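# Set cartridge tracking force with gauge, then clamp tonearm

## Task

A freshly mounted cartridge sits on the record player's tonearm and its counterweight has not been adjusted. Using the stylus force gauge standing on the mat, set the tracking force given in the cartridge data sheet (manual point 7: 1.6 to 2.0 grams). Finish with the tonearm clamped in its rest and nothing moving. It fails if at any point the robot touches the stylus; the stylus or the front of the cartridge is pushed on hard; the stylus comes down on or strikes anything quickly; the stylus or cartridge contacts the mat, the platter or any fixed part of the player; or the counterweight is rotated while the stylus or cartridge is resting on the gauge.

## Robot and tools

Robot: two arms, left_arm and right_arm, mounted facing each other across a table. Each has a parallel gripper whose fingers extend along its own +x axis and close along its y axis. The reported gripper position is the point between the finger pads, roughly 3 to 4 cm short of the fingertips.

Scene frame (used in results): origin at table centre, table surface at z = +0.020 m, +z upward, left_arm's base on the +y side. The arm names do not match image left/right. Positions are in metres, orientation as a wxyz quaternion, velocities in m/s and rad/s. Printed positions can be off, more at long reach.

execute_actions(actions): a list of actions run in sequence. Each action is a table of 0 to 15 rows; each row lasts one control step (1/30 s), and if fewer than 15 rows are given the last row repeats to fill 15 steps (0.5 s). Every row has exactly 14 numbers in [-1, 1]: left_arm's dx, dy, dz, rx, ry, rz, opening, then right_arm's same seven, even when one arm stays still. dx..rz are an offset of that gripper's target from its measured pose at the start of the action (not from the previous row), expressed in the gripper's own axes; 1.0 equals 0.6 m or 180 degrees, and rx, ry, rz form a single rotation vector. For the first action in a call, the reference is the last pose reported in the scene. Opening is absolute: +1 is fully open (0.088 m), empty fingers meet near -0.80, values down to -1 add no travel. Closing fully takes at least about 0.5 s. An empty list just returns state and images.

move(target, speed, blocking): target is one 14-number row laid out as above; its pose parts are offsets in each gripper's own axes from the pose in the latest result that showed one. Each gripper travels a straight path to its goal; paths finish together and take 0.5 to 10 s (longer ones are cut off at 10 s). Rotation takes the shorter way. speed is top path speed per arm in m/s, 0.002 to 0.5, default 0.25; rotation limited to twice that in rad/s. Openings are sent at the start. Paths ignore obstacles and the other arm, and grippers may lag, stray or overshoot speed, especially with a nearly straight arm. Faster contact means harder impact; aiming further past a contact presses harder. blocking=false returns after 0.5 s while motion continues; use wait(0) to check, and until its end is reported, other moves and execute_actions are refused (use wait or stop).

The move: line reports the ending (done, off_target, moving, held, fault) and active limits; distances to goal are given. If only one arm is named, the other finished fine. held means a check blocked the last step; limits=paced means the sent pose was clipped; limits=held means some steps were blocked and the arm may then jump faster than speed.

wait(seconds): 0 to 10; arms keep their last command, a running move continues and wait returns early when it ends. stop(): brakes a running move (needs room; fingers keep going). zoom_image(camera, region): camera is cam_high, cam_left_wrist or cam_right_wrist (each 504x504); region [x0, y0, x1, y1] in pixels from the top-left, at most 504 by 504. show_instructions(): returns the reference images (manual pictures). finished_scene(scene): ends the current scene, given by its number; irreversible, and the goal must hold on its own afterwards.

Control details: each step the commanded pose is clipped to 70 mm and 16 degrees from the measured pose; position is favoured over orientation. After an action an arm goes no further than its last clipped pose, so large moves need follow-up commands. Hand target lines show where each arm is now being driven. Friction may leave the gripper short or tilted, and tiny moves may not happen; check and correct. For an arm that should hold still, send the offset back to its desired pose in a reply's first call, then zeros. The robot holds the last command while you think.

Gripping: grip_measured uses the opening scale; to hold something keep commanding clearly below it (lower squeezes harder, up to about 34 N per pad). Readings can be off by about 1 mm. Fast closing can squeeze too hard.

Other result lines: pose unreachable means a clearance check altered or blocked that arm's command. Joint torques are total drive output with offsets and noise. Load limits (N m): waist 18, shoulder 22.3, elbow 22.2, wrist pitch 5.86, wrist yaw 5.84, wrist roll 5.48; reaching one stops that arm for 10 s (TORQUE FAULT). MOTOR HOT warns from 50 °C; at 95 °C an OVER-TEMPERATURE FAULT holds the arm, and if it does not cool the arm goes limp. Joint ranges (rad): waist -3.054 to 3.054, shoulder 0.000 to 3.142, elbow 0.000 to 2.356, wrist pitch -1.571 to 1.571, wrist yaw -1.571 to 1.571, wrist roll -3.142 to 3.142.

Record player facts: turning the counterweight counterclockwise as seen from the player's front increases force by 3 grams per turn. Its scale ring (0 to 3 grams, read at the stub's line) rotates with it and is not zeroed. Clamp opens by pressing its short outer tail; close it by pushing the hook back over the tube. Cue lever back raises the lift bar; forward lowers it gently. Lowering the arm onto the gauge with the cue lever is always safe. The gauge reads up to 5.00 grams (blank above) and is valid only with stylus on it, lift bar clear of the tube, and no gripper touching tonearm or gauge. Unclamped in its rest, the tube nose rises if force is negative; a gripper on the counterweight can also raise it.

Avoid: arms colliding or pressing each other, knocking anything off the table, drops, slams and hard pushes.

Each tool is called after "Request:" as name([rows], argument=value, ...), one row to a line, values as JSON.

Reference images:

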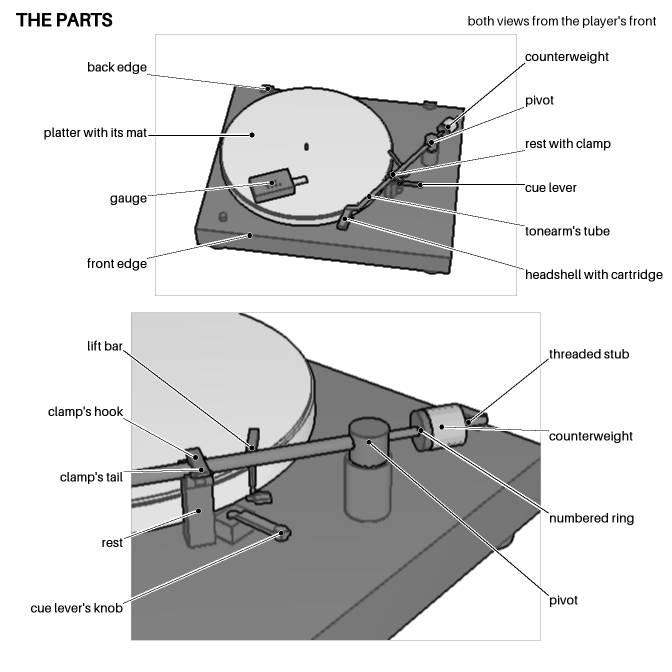

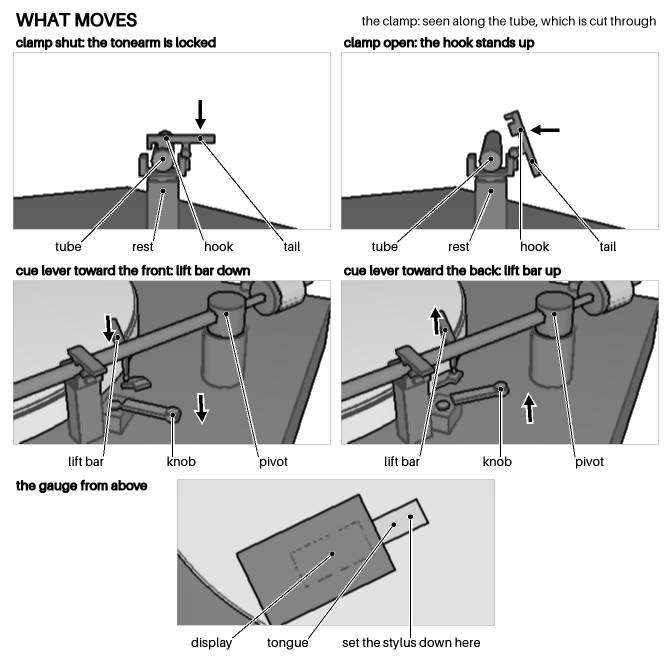

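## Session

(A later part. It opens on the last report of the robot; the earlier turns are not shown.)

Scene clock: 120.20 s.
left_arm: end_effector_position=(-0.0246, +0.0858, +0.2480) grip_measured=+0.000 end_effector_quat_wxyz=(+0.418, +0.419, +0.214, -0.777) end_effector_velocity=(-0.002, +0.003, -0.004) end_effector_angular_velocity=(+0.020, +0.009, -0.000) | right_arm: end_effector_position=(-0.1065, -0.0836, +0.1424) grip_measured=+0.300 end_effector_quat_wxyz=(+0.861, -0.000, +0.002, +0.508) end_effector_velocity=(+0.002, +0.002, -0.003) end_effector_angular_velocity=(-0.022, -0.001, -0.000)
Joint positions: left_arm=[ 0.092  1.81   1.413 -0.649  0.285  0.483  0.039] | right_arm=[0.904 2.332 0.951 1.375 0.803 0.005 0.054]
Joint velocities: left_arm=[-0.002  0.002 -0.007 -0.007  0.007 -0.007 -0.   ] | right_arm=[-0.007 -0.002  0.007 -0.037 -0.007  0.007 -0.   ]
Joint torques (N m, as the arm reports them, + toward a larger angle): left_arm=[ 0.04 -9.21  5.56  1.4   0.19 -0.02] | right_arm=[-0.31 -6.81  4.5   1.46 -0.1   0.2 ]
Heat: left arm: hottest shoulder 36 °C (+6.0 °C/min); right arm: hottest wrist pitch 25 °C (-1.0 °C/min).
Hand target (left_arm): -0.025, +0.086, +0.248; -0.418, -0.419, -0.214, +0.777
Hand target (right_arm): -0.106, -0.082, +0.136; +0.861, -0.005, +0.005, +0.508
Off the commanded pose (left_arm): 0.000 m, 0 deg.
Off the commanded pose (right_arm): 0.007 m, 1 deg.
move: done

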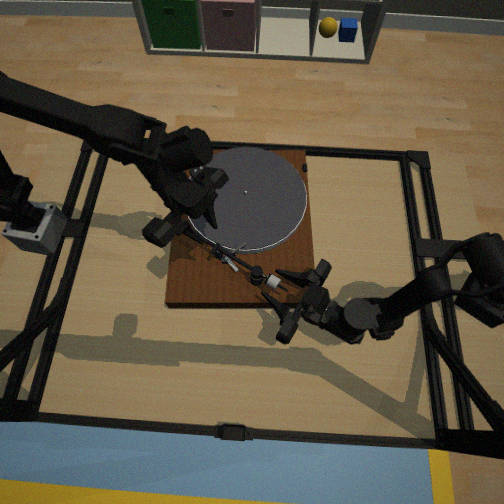

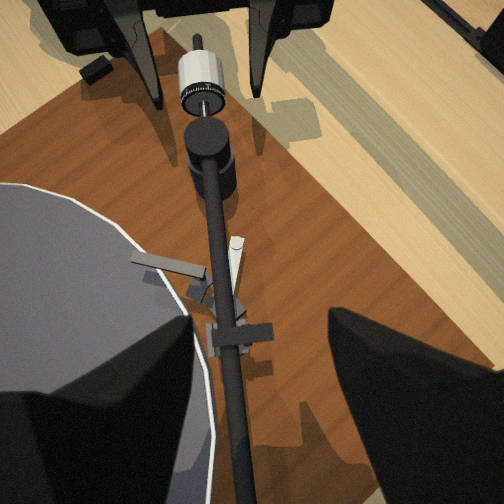

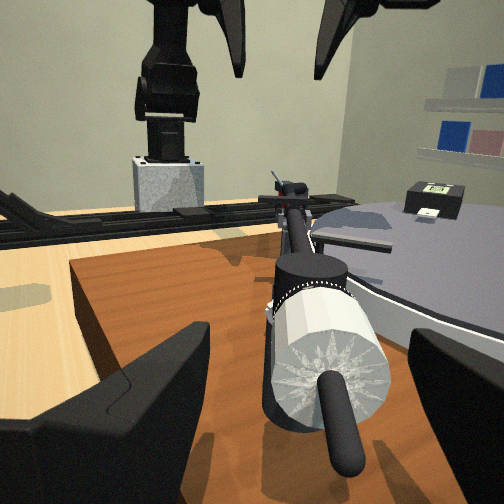

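Request:
move(target=[0,0,0,0,0,0,0.0, -0.014,-0.008,-0.008,0.083,0,0,0.0], speed=0.15)

Request:
zoom_image(camera="cam_left_wrist", region=[150, 30, 260, 140])

Scene clock: 122.53 s.
left_arm: end_effector_position=(-0.0246, +0.0858, +0.2480) grip_measured=+0.000 end_effector_quat_wxyz=(+0.418, +0.419, +0.214, -0.777) end_effector_velocity=(+0.000, +0.003, -0.003) end_effector_angular_velocity=(+0.019, +0.004, +0.019) | right_arm: end_effector_position=(-0.1008, -0.0898, +0.1515) grip_measured=+0.000 end_effector_quat_wxyz=(+0.859, +0.117, +0.053, +0.496) end_effector_velocity=(-0.001, +0.000, -0.005) end_effector_angular_velocity=(-0.037, -0.028, +0.019)
Joint positions: left_arm=[ 0.092  1.81   1.413 -0.649  0.285  0.483  0.039] | right_arm=[0.9   2.316 0.927 1.426 0.822 0.228 0.039]
Joint velocities: left_arm=[-0.002 -0.002 -0.007 -0.007 -0.007 -0.022 -0.   ] | right_arm=[-0.002 -0.002 -0.007 -0.022 -0.022 -0.022  0.   ]
Joint torques (N m, as the arm reports them, + toward a larger angle): left_arm=[ 0.03 -9.21  5.48  1.41  0.2   0.  ] | right_arm=[ 1.03 -6.83  2.02  1.16 -0.34  1.15]
Heat: left arm: hottest shoulder 36 °C (+5.1 °C/min); right arm: hottest shoulder 25 °C (-1.0 °C/min).
Hand target (left_arm): -0.025, +0.086, +0.248; -0.418, -0.419, -0.214, +0.777
Hand target (right_arm): -0.106, -0.094, +0.138; +0.854, +0.111, +0.068, +0.503
Off the commanded pose (left_arm): 0.000 m, 0 deg.
Off the commanded pose (right_arm): 0.015 m, 2 deg.
move: off_target (right_arm)

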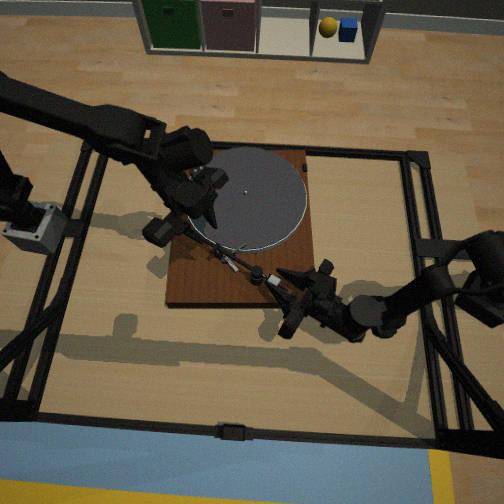

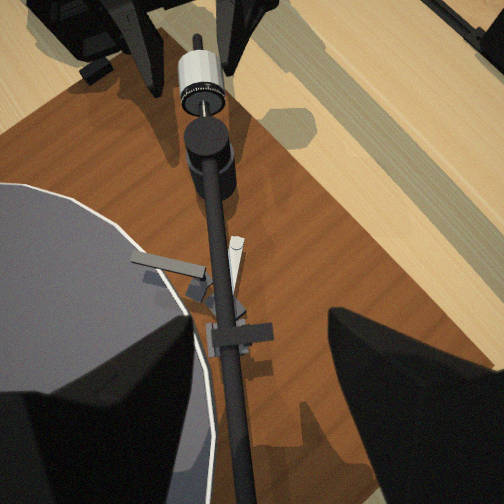

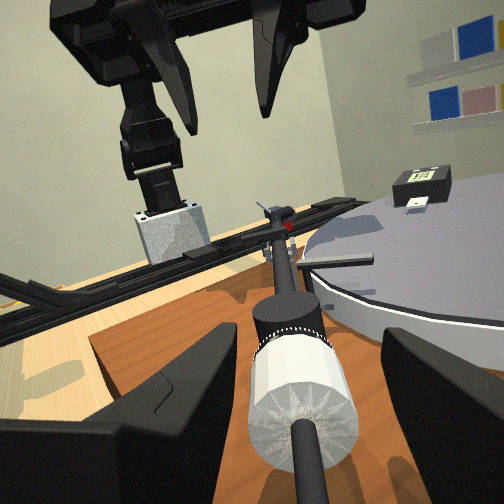

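Region (150, 30, 260, 140) of cam_left_wrist's 504x504 image, scaled by 4.582, with more detail than that image has.

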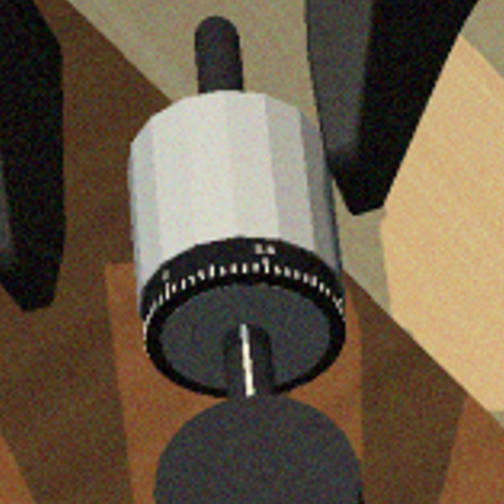

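Request:
move(target=[0,0,0,0,0,0,0.0, 0.014,0,-0.007,0.03,0.175,0.013,0.25], speed=0.2)

Scene clock: 127.47 s.
left_arm: end_effector_position=(-0.0246, +0.0858, +0.2480) grip_measured=+0.000 end_effector_quat_wxyz=(+0.418, +0.419, +0.214, -0.777) end_effector_velocity=(+0.002, +0.005, -0.004) end_effector_angular_velocity=(+0.029, -0.004, +0.012) | right_arm: end_effector_position=(-0.0983, -0.0846, +0.1405) grip_measured=+0.250 end_effector_quat_wxyz=(+0.797, +0.010, +0.304, +0.522) end_effector_velocity=(-0.003, -0.002, -0.006) end_effector_angular_velocity=(-0.037, +0.007, +0.032)
Joint positions: left_arm=[ 0.092  1.81   1.413 -0.649  0.285  0.483  0.039] | right_arm=[0.796 1.999 0.997 0.452 0.437 0.643 0.051]
Joint velocities: left_arm=[ 0.002 -0.002 -0.007 -0.022 -0.007 -0.007 -0.   ] | right_arm=[-0.002 -0.002  0.002 -0.037 -0.037 -0.007 -0.   ]
Joint torques (N m, as the arm reports them, + toward a larger angle): left_arm=[ 0.02 -9.21  5.49  1.41  0.2  -0.01] | right_arm=[-0.35 -9.02  6.44  1.55  0.09  0.16]
Heat: left arm: hottest shoulder 36 °C (+5.1 °C/min); right arm: hottest shoulder 25 °C (+0.0 °C/min).
Hand target (left_arm): -0.025, +0.086, +0.248; -0.418, -0.419, -0.214, +0.777
Hand target (right_arm): -0.098, -0.082, +0.147; +0.796, +0.019, +0.304, +0.523
Off the commanded pose (left_arm): 0.000 m, 0 deg.
Off the commanded pose (right_arm): 0.008 m, 1 deg.
move: done

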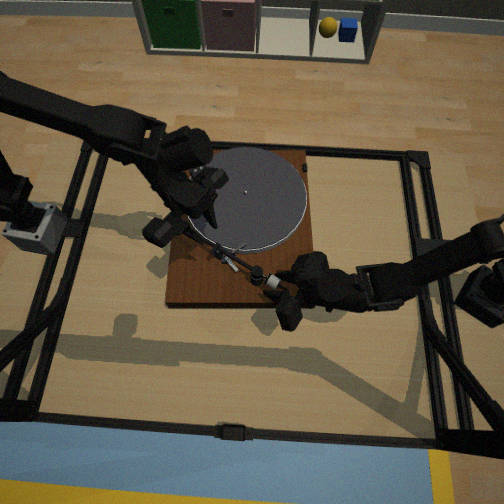

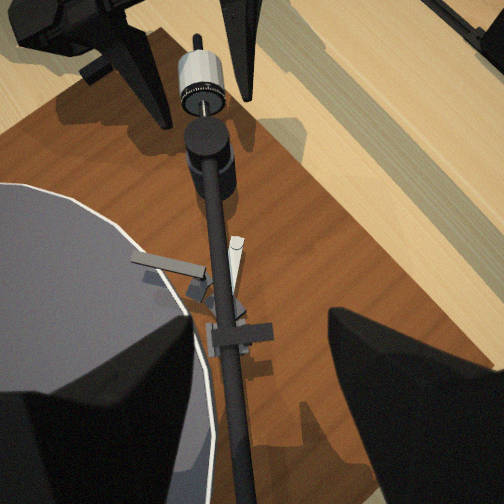

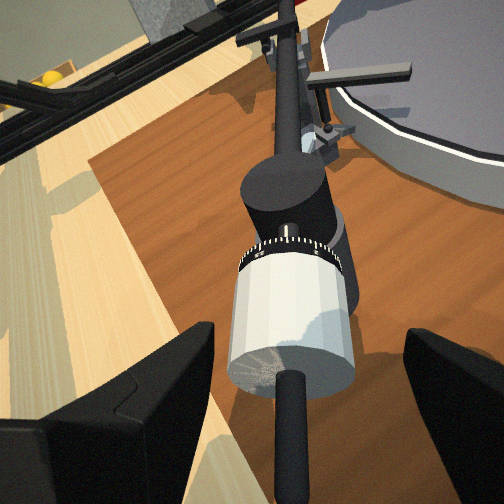

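Request:
move(target=[0,0,0,0,0,0,0.0, -0.010,0.015,0.026,0,-0.005,0,0.05], speed=0.04)

Scene clock: 128.83 s.
left_arm: end_effector_position=(-0.0246, +0.0858, +0.2480) grip_measured=+0.000 end_effector_quat_wxyz=(+0.418, +0.419, +0.214, -0.777) end_effector_velocity=(-0.002, +0.001, +0.001) end_effector_angular_velocity=(+0.004, -0.003, +0.002) | right_arm: end_effector_position=(-0.0981, -0.0825, +0.1527) grip_measured=+0.050 end_effector_quat_wxyz=(+0.799, +0.010, +0.302, +0.520) end_effector_velocity=(+0.000, -0.001, -0.001) end_effector_angular_velocity=(-0.010, -0.004, +0.007)
Joint positions: left_arm=[ 0.092  1.81   1.413 -0.649  0.285  0.483  0.039] | right_arm=[0.797 1.975 1.021 0.403 0.448 0.643 0.041]
Joint velocities: left_arm=[-0.007 -0.002  0.002 -0.007 -0.007 -0.007 -0.   ] | right_arm=[-0.002 -0.002 -0.002 -0.007 -0.007 -0.007 -0.   ]
Joint torques (N m, as the arm reports them, + toward a larger angle): left_arm=[ 0.01 -9.19  5.49  1.4   0.2  -0.01] | right_arm=[ 0.29 -9.    6.54  1.51  0.29 -0.17]
Heat: left arm: hottest shoulder 35 °C (+3.0 °C/min); right arm: hottest shoulder 25 °C (+0.0 °C/min).
Hand target (left_arm): -0.025, +0.086, +0.248; -0.418, -0.419, -0.214, +0.777
Hand target (right_arm): -0.100, -0.081, +0.159; +0.799, +0.014, +0.298, +0.522
Off the commanded pose (left_arm): 0.000 m, 0 deg.
Off the commanded pose (right_arm): 0.007 m, 1 deg.
move: done

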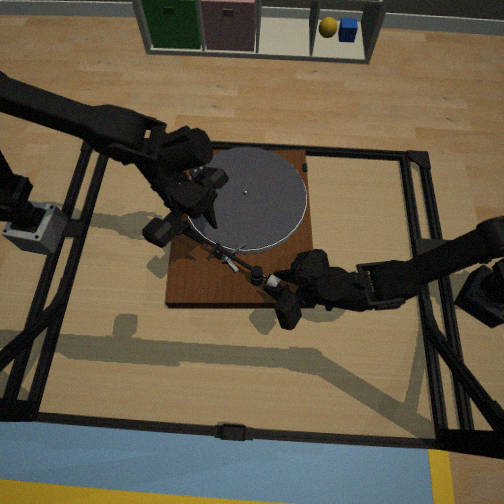

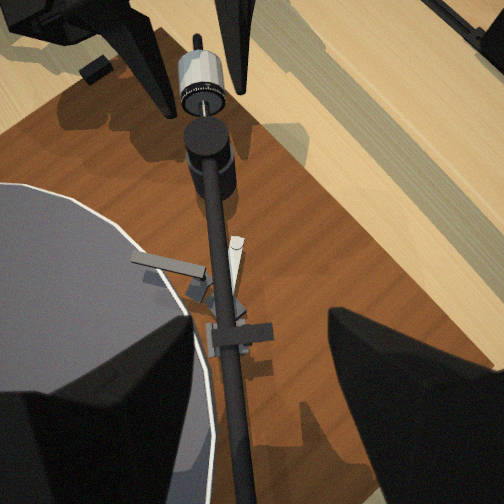

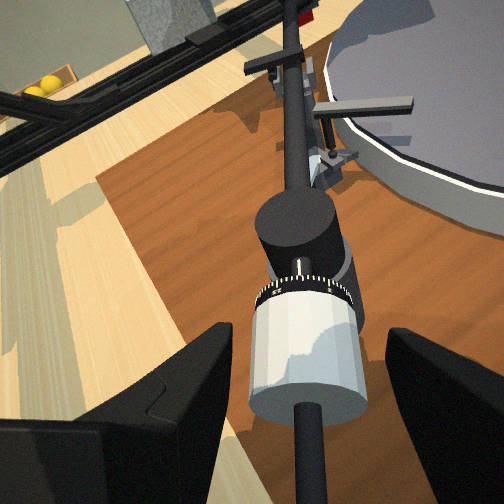

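Request:
move(target=[0,0,0,0,0,0,0.0, 0,0,0,0,0,0,-0.3])

Request:
move(target=[0,0,0,0,0,0,0.0, 0.007,0.019,-0.011,-0.337,0,-0.194,-0.3], speed=0.25)

Request:
zoom_image(camera="cam_left_wrist", region=[150, 30, 260, 140])

Scene clock: 131.50 s.
left_arm: end_effector_position=(-0.0246, +0.0858, +0.2478) grip_measured=+0.000 end_effector_quat_wxyz=(+0.418, +0.419, +0.214, -0.777) end_effector_velocity=(+0.002, -0.002, +0.002) end_effector_angular_velocity=(-0.006, +0.004, +0.024) | right_arm: end_effector_position=(-0.1000, -0.0820, +0.1533) grip_measured=-0.267 end_effector_quat_wxyz=(+0.797, +0.012, +0.302, +0.523) end_effector_velocity=(-0.002, -0.001, -0.002) end_effector_angular_velocity=(-0.011, +0.004, +0.020)
Joint positions: left_arm=[ 0.092  1.81   1.413 -0.649  0.285  0.483  0.039] | right_arm=[0.799 1.974 1.021 0.407 0.442 0.643 0.026]
Joint velocities: left_arm=[ 0.002 -0.002  0.002  0.007 -0.007 -0.022 -0.   ] | right_arm=[-0.002 -0.002 -0.002 -0.007 -0.022 -0.007 -0.   ]
Joint torques (N m, as the arm reports them, + toward a larger angle): left_arm=[-0.02 -9.16  5.53  1.39  0.21 -0.01] | right_arm=[-0.23 -8.07  5.64  1.59  0.34 -0.04]
Heat: left arm: hottest shoulder 35 °C (+3.0 °C/min); right arm: hottest shoulder 26 °C (+1.0 °C/min).
Hand target (left_arm): -0.025, +0.086, +0.248; -0.418, -0.419, -0.214, +0.777
Hand target (right_arm): -0.098, -0.083, +0.153; +0.799, +0.011, +0.302, +0.520
Off the commanded pose (left_arm): 0.000 m, 0 deg.
Off the commanded pose (right_arm): 0.002 m, 0 deg.
move: done

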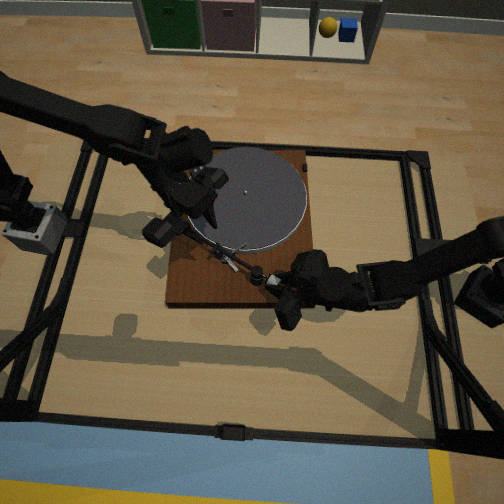

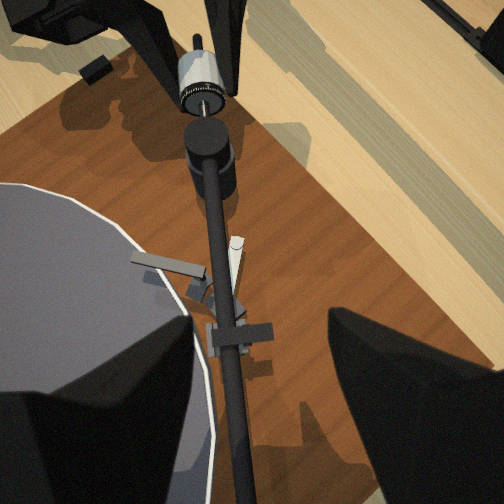

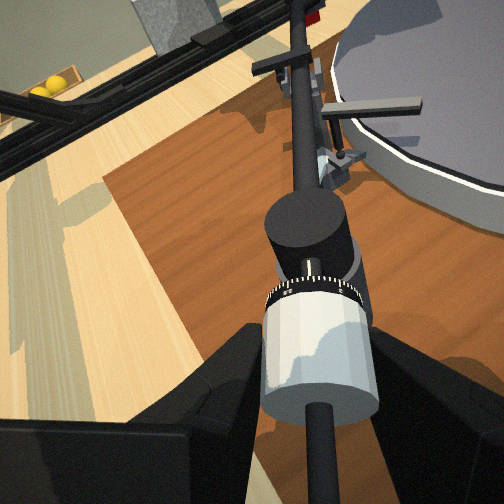

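Scene clock: 134.40 s.
left_arm: end_effector_position=(-0.0246, +0.0858, +0.2478) grip_measured=+0.000 end_effector_quat_wxyz=(+0.418, +0.419, +0.214, -0.777) end_effector_velocity=(-0.000, -0.002, +0.004) end_effector_angular_velocity=(-0.011, +0.005, +0.019) | right_arm: end_effector_position=(-0.1092, -0.0782, +0.1528) grip_measured=-0.267 end_effector_quat_wxyz=(+0.810, -0.471, -0.006, +0.350) end_effector_velocity=(+0.003, -0.003, -0.003) end_effector_angular_velocity=(-0.031, -0.024, -0.000)
Joint positions: left_arm=[ 0.092  1.81   1.413 -0.649  0.285  0.483  0.039] | right_arm=[ 0.965  2.232  1.417 -0.054  1.14  -0.123  0.026]
Joint velocities: left_arm=[-0.002 -0.007  0.002  0.007 -0.007 -0.022 -0.   ] | right_arm=[-0.002  0.002 -0.007 -0.007  0.007 -0.022  0.   ]
Joint torques (N m, as the arm reports them, + toward a larger angle): left_arm=[ 0.   -9.21  5.46  1.4   0.21 -0.01] | right_arm=[ 0.19 -8.02  7.14  1.7   0.5  -0.22]
Heat: left arm: hottest shoulder 35 °C (+3.0 °C/min); right arm: hottest shoulder 26 °C (+1.0 °C/min).
Hand target (left_arm): -0.025, +0.086, +0.248; -0.418, -0.419, -0.214, +0.777
Hand target (right_arm): -0.111, -0.075, +0.150; +0.808, -0.473, -0.009, +0.350
Off the commanded pose (left_arm): 0.000 m, 0 deg.
Off the commanded pose (right_arm): 0.005 m, 0 deg.
move: done

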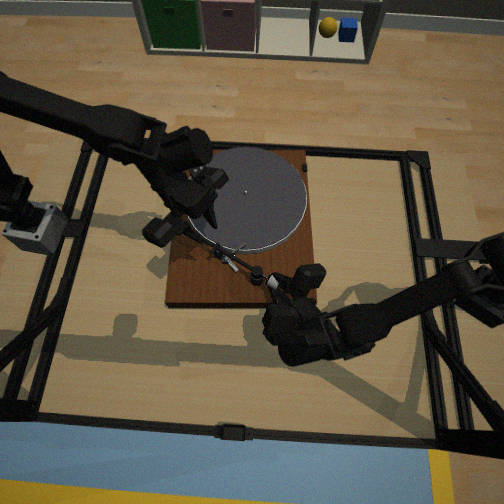

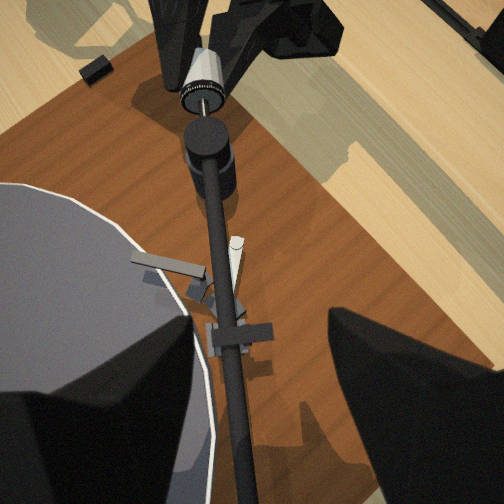

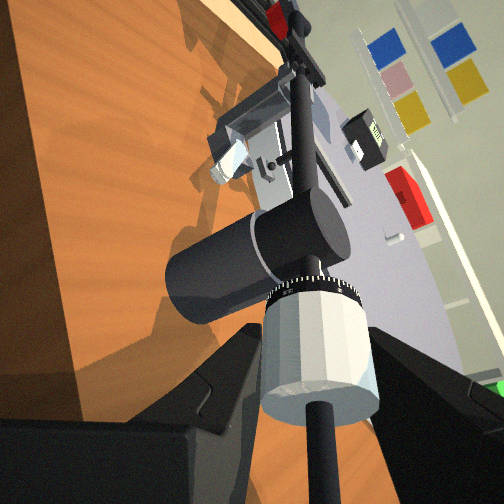

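Region (150, 30, 260, 140) of cam_left_wrist's 504x504 image, scaled by 4.582, with more detail than that image has.

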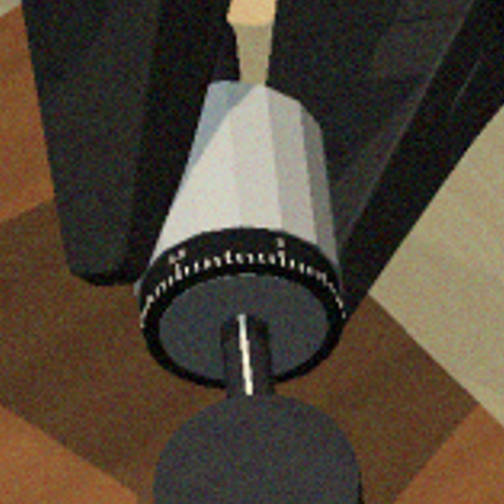

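Request:
move(target=[0,0,0,0,0,0,0.0, 0.002,0.012,-0.003,-0.1155,0,-0.0667,-0.3], speed=0.2)

Scene clock: 136.30 s.
left_arm: end_effector_position=(-0.0246, +0.0858, +0.2478) grip_measured=+0.000 end_effector_quat_wxyz=(+0.418, +0.419, +0.214, -0.777) end_effector_velocity=(+0.000, +0.002, -0.001) end_effector_angular_velocity=(+0.014, +0.004, +0.019) | right_arm: end_effector_position=(-0.1109, -0.0776, +0.1504) grip_measured=-0.268 end_effector_quat_wxyz=(+0.745, -0.605, -0.116, +0.255) end_effector_velocity=(+0.003, -0.004, -0.007) end_effector_angular_velocity=(-0.036, -0.036, +0.005)
Joint positions: left_arm=[ 0.092  1.81   1.413 -0.649  0.285  0.483  0.039] | right_arm=[ 0.989  2.333  1.411  0.239  1.355 -0.655  0.026]
Joint velocities: left_arm=[-0.002 -0.002 -0.002 -0.007 -0.007 -0.022 -0.   ] | right_arm=[-0.002  0.007 -0.042  0.095  0.007 -0.095 -0.   ]
Joint torques (N m, as the arm reports them, + toward a larger angle): left_arm=[ 0.01 -9.19  5.48  1.4   0.21 -0.01] | right_arm=[ 0.02 -8.74  5.43  2.04  0.33 -0.14]
Heat: left arm: hottest shoulder 35 °C (+2.0 °C/min); right arm: hottest shoulder 26 °C (+1.0 °C/min).
Hand target (left_arm): -0.025, +0.086, +0.248; -0.418, -0.419, -0.214, +0.777
Hand target (right_arm): -0.112, -0.077, +0.146; +0.743, -0.607, -0.118, +0.256
Off the commanded pose (left_arm): 0.000 m, 0 deg.
Off the commanded pose (right_arm): 0.005 m, 0 deg.
move: done

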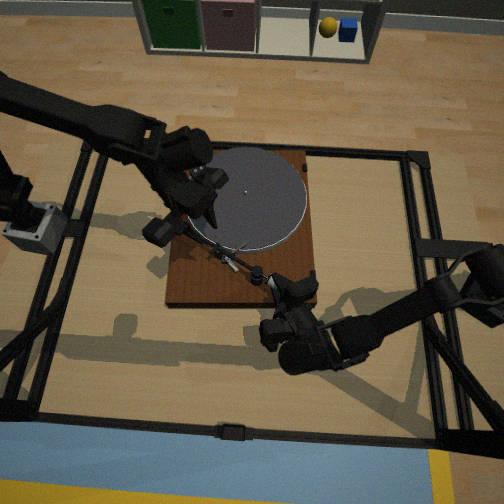

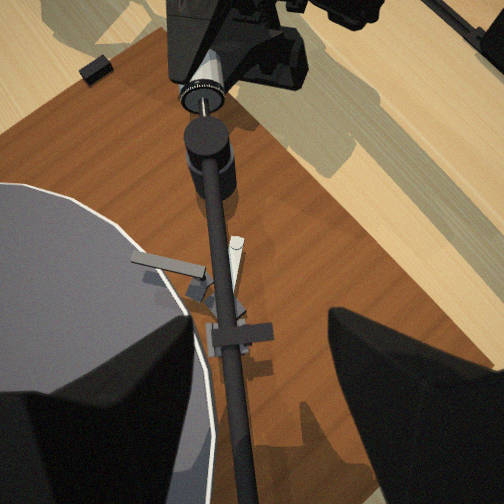

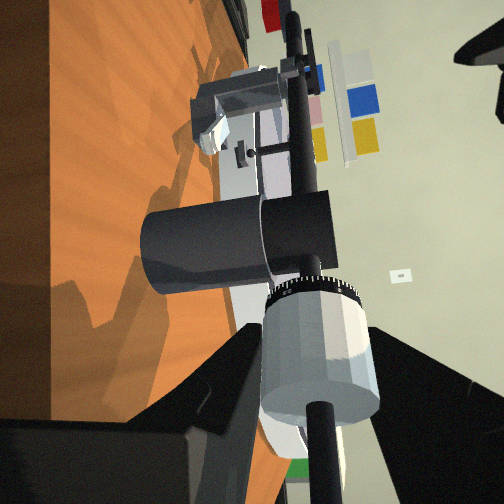

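Request:
move(target=[0,0,0,0,0,0,0.0, 0.01,-0.018,-0.012,0.452,0,0.261,0.1], speed=0.35)

Request:
zoom_image(camera="cam_left_wrist", region=[150, 30, 260, 140])

Scene clock: 139.97 s.
left_arm: end_effector_position=(-0.0246, +0.0858, +0.2478) grip_measured=+0.000 end_effector_quat_wxyz=(+0.418, +0.419, +0.214, -0.777) end_effector_velocity=(-0.000, -0.001, +0.001) end_effector_angular_velocity=(-0.005, -0.003, +0.007) | right_arm: end_effector_position=(-0.1018, -0.0798, +0.1572) grip_measured=+0.100 end_effector_quat_wxyz=(+0.799, +0.014, +0.301, +0.521) end_effector_velocity=(+0.000, -0.001, +0.004) end_effector_angular_velocity=(+0.013, +0.012, +0.000)
Joint positions: left_arm=[ 0.092  1.81   1.413 -0.649  0.285  0.483  0.039] | right_arm=[0.805 1.974 1.037 0.391 0.453 0.648 0.044]
Joint velocities: left_arm=[-0.002 -0.002 -0.002  0.007 -0.007 -0.007  0.   ] | right_arm=[-0.002 -0.012 -0.007  0.007 -0.007  0.007 -0.   ]
Joint torques (N m, as the arm reports them, + toward a larger angle): left_arm=[ 0.04 -9.2   5.5   1.39  0.2   0.  ] | right_arm=[-0.26 -9.31  4.21  2.01  0.09  0.19]
Heat: left arm: hottest shoulder 35 °C (+2.0 °C/min); right arm: hottest shoulder 27 °C (+2.0 °C/min).
Hand target (left_arm): -0.025, +0.086, +0.248; -0.418, -0.419, -0.214, +0.777
Hand target (right_arm): -0.100, -0.082, +0.158; +0.798, +0.017, +0.303, +0.520
Off the commanded pose (left_arm): 0.000 m, 0 deg.
Off the commanded pose (right_arm): 0.003 m, 0 deg.
move: done

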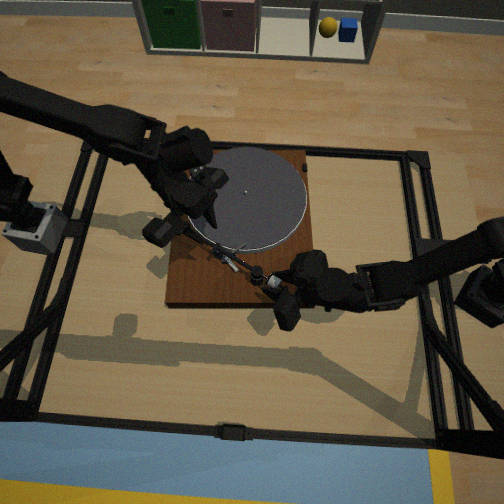

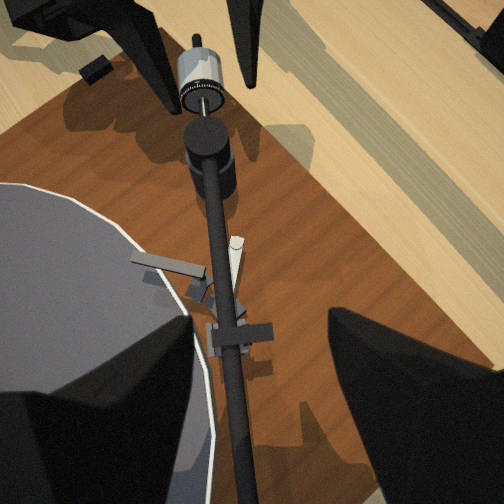

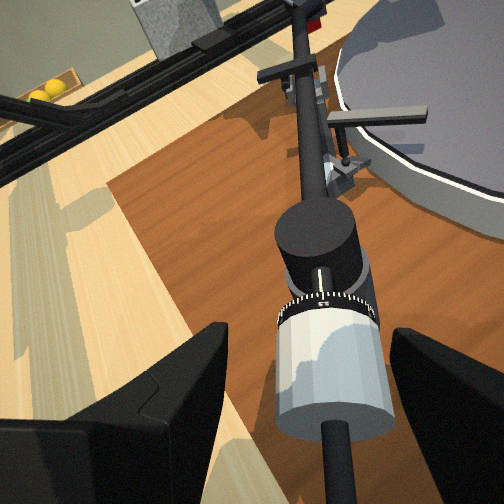

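Region (150, 30, 260, 140) of cam_left_wrist's 504x504 image, scaled by 4.582, with more detail than that image has.

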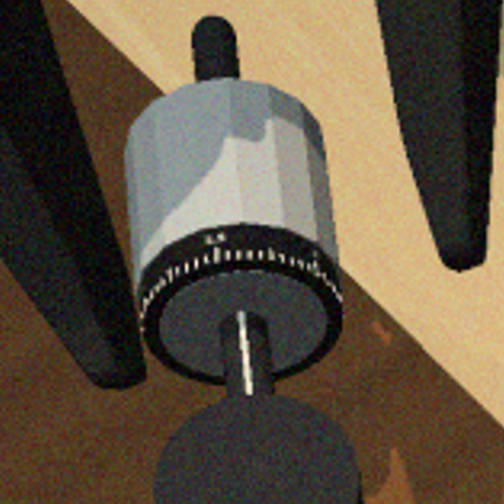

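Request:
execute_actions([
  [[0,0,0,0,0,0,0,0,-0.003,-0.003,0,0,0,0.07],[0,0,0,0,0,0,0,0,-0.006,-0.006,0,0,0,0.04],[0,0,0,0,0,0,0,0,-0.009,-0.009,0,0,0,0.01],[0,0,0,0,0,0,0,0,-0.012,-0.011,0,0,0,-0.02],[0,0,0,0,0,0,0,0,-0.014,-0.013,0,0,0,-0.05],[0,0,0,0,0,0,0,0,-0.014,-0.013,0,0,0,-0.08],[0,0,0,0,0,0,0,0,-0.014,-0.013,0,0,0,-0.11],[0,0,0,0,0,0,0,0,-0.014,-0.013,0,0,0,-0.14],[0,0,0,0,0,0,0,0,-0.014,-0.013,0,0,0,-0.17],[0,0,0,0,0,0,0,0,-0.014,-0.013,0,0,0,-0.2],[0,0,0,0,0,0,0,0,-0.014,-0.013,0,0,0,-0.23],[0,0,0,0,0,0,0,0,-0.014,-0.013,0,0,0,-0.26],[0,0,0,0,0,0,0,0,-0.014,-0.013,0,0,0,-0.3]],
])

Request:
move(target=[0,0,0,0,0,0,0.0, 0.006,0.017,-0.017,-0.452,0,-0.261,-0.3], speed=0.3)

Request:
move(target=[0,0,0,0,0,0,0.0, 0.01,-0.014,-0.019,0.452,0,0.261,0.1], speed=0.4)

Request:
zoom_image(camera="cam_left_wrist", region=[150, 30, 260, 140])

Scene clock: 142.83 s.
left_arm: end_effector_position=(-0.0246, +0.0858, +0.2478) grip_measured=+0.000 end_effector_quat_wxyz=(+0.418, +0.419, +0.214, -0.777) end_effector_velocity=(-0.000, -0.001, -0.001) end_effector_angular_velocity=(-0.000, -0.003, +0.007) | right_arm: end_effector_position=(-0.1004, -0.0828, +0.1545) grip_measured=-0.253 end_effector_quat_wxyz=(+0.798, +0.021, +0.299, +0.523) end_effector_velocity=(+0.002, -0.001, +0.001) end_effector_angular_velocity=(-0.004, -0.010, -0.005)
Joint positions: left_arm=[ 0.092  1.81   1.413 -0.649  0.285  0.483  0.039] | right_arm=[0.803 1.973 1.008 0.436 0.451 0.649 0.027]
Joint velocities: left_arm=[-0.002  0.002 -0.002  0.007 -0.007 -0.007 -0.   ] | right_arm=[-0.002 -0.007 -0.002 -0.007  0.007 -0.007 -0.023]
Joint torques (N m, as the arm reports them, + toward a larger angle): left_arm=[ 0.05 -9.18  5.46  1.41  0.2  -0.01] | right_arm=[-0.13 -7.6   4.22  1.97  0.06 -0.15]
Heat: left arm: hottest shoulder 35 °C (+2.0 °C/min); right arm: hottest shoulder 27 °C (+2.0 °C/min).
Hand target (left_arm): -0.025, +0.086, +0.248; -0.418, -0.419, -0.214, +0.777
Hand target (right_arm): -0.099, -0.086, +0.148; +0.799, +0.014, +0.301, +0.521
Off the commanded pose (left_arm): 0.000 m, 0 deg.
Off the commanded pose (right_arm): 0.007 m, 1 deg.

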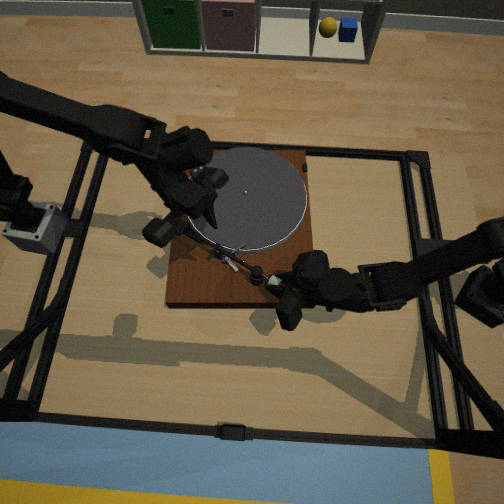

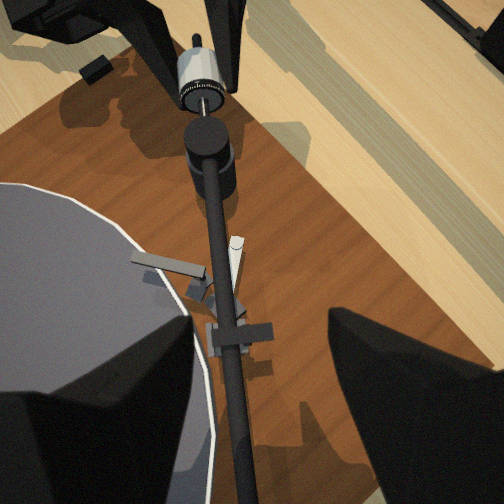

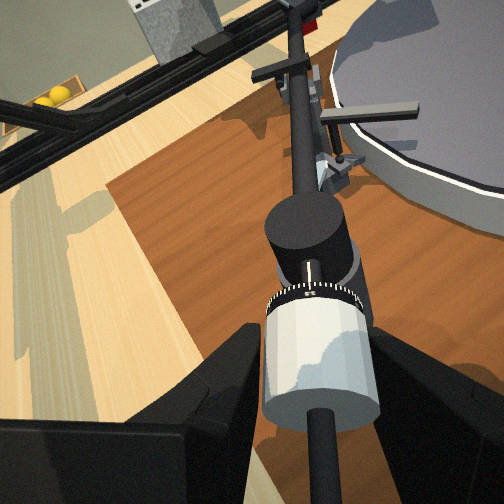

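Scene clock: 146.17 s.
left_arm: end_effector_position=(-0.0246, +0.0859, +0.2477) grip_measured=+0.000 end_effector_quat_wxyz=(+0.418, +0.419, +0.215, -0.777) end_effector_velocity=(+0.000, +0.002, -0.001) end_effector_angular_velocity=(+0.009, -0.003, +0.007) | right_arm: end_effector_position=(-0.1124, -0.0779, +0.1511) grip_measured=-0.271 end_effector_quat_wxyz=(+0.749, -0.600, -0.118, +0.255) end_effector_velocity=(+0.002, -0.001, -0.001) end_effector_angular_velocity=(-0.012, -0.029, +0.006)
Joint positions: left_arm=[ 0.092  1.81   1.413 -0.649  0.285  0.483  0.039] | right_arm=[ 0.993  2.333  1.406  0.264  1.359 -0.66   0.026]
Joint velocities: left_arm=[-0.002 -0.002 -0.002 -0.007 -0.007 -0.007  0.   ] | right_arm=[-0.002  0.002 -0.037  0.125  0.007 -0.11   0.   ]
Joint torques (N m, as the arm reports them, + toward a larger angle): left_arm=[ 0.01 -9.2   5.47  1.39  0.21 -0.01] | right_arm=[ 0.04 -8.92  5.56  2.02  0.49 -0.05]
Heat: left arm: hottest shoulder 35 °C (+1.0 °C/min); right arm: hottest shoulder 27 °C (+2.0 °C/min).
Hand target (left_arm): -0.025, +0.086, +0.248; -0.418, -0.419, -0.215, +0.777
Hand target (right_arm): -0.113, -0.078, +0.149; +0.749, -0.600, -0.119, +0.254
Off the commanded pose (left_arm): 0.000 m, 0 deg.
Off the commanded pose (right_arm): 0.003 m, 0 deg.
move: done

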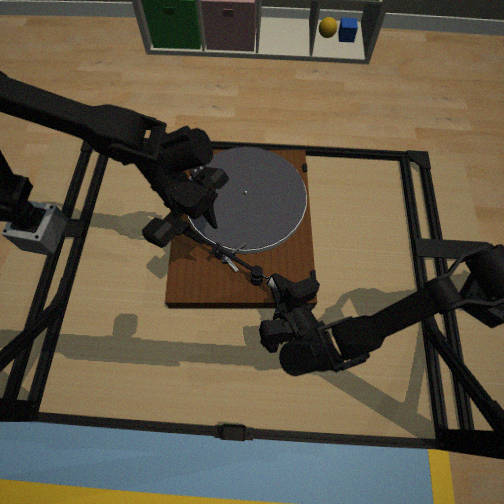

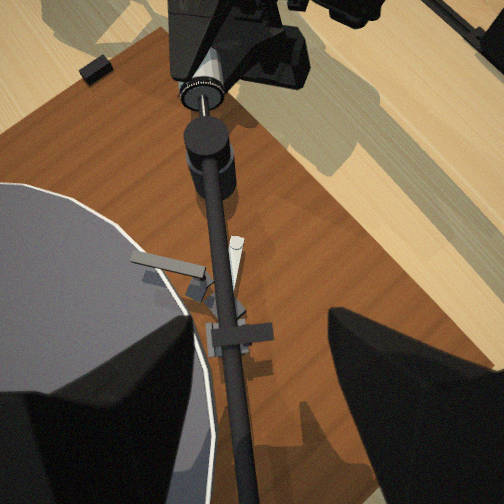

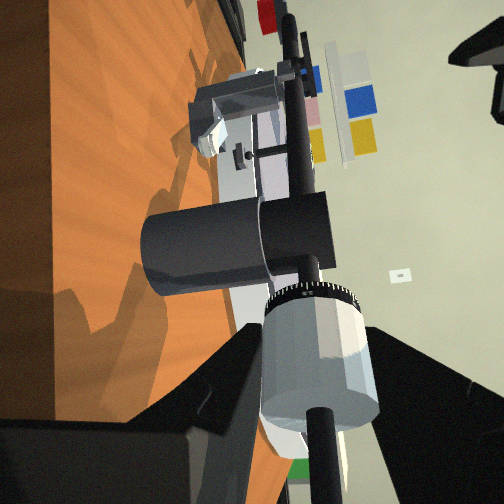

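Scene clock: 148.77 s.
left_arm: end_effector_position=(-0.0246, +0.0859, +0.2477) grip_measured=+0.000 end_effector_quat_wxyz=(+0.418, +0.419, +0.215, -0.777) end_effector_velocity=(-0.002, +0.003, -0.002) end_effector_angular_velocity=(+0.015, +0.009, -0.000) | right_arm: end_effector_position=(-0.1018, -0.0834, +0.1544) grip_measured=+0.100 end_effector_quat_wxyz=(+0.798, +0.019, +0.298, +0.523) end_effector_velocity=(-0.002, +0.001, +0.001) end_effector_angular_velocity=(+0.007, +0.019, +0.013)
Joint positions: left_arm=[ 0.092  1.81   1.413 -0.649  0.285  0.483  0.039] | right_arm=[0.807 1.972 1.008 0.432 0.454 0.648 0.044]
Joint velocities: left_arm=[-0.002 -0.002 -0.007 -0.007  0.007 -0.007 -0.   ] | right_arm=[-0.002 -0.002 -0.002  0.007 -0.022  0.007 -0.   ]
Joint torques (N m, as the arm reports them, + toward a larger angle): left_arm=[ 0.02 -9.17  5.49  1.4   0.2  -0.01] | right_arm=[-0.58 -8.9   4.49  1.98  0.03  0.2 ]
Heat: left arm: hottest shoulder 35 °C (+0.0 °C/min); right arm: hottest shoulder 28 °C (+3.0 °C/min).
Hand target (left_arm): -0.025, +0.086, +0.248; -0.418, -0.419, -0.215, +0.777
Hand target (right_arm): -0.100, -0.086, +0.155; +0.798, +0.022, +0.301, +0.522
Off the commanded pose (left_arm): 0.000 m, 0 deg.
Off the commanded pose (right_arm): 0.003 m, 0 deg.
move: done

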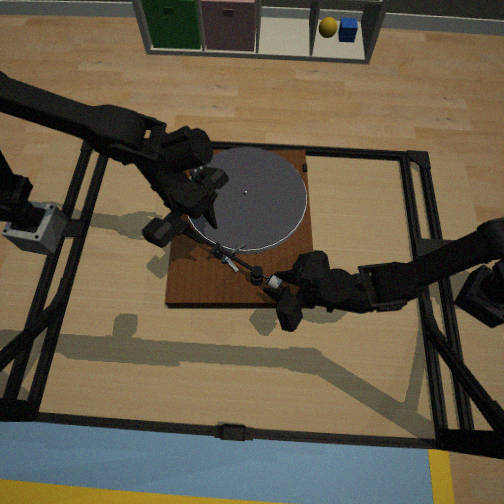

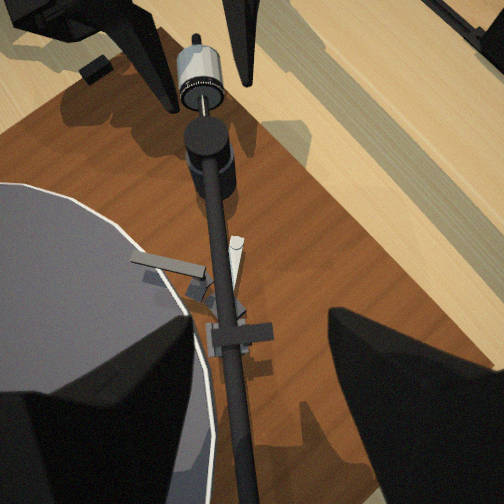

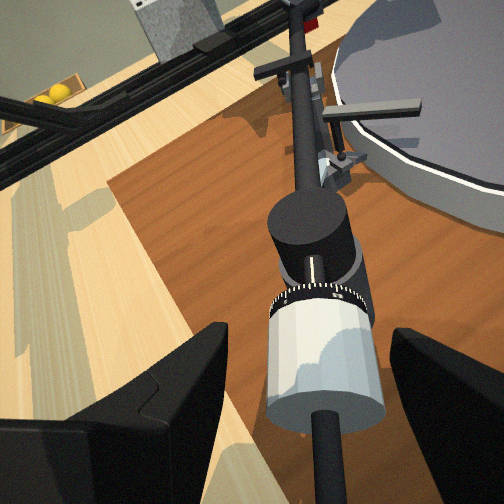

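Region (150, 30, 260, 140) of cam_left_wrist's 504x504 image, scaled by 4.582, with more detail than that image has.

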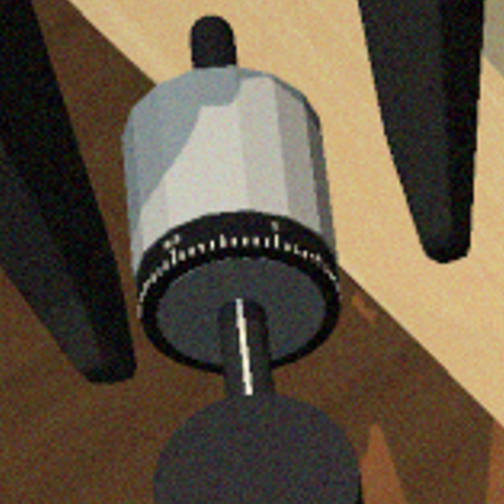

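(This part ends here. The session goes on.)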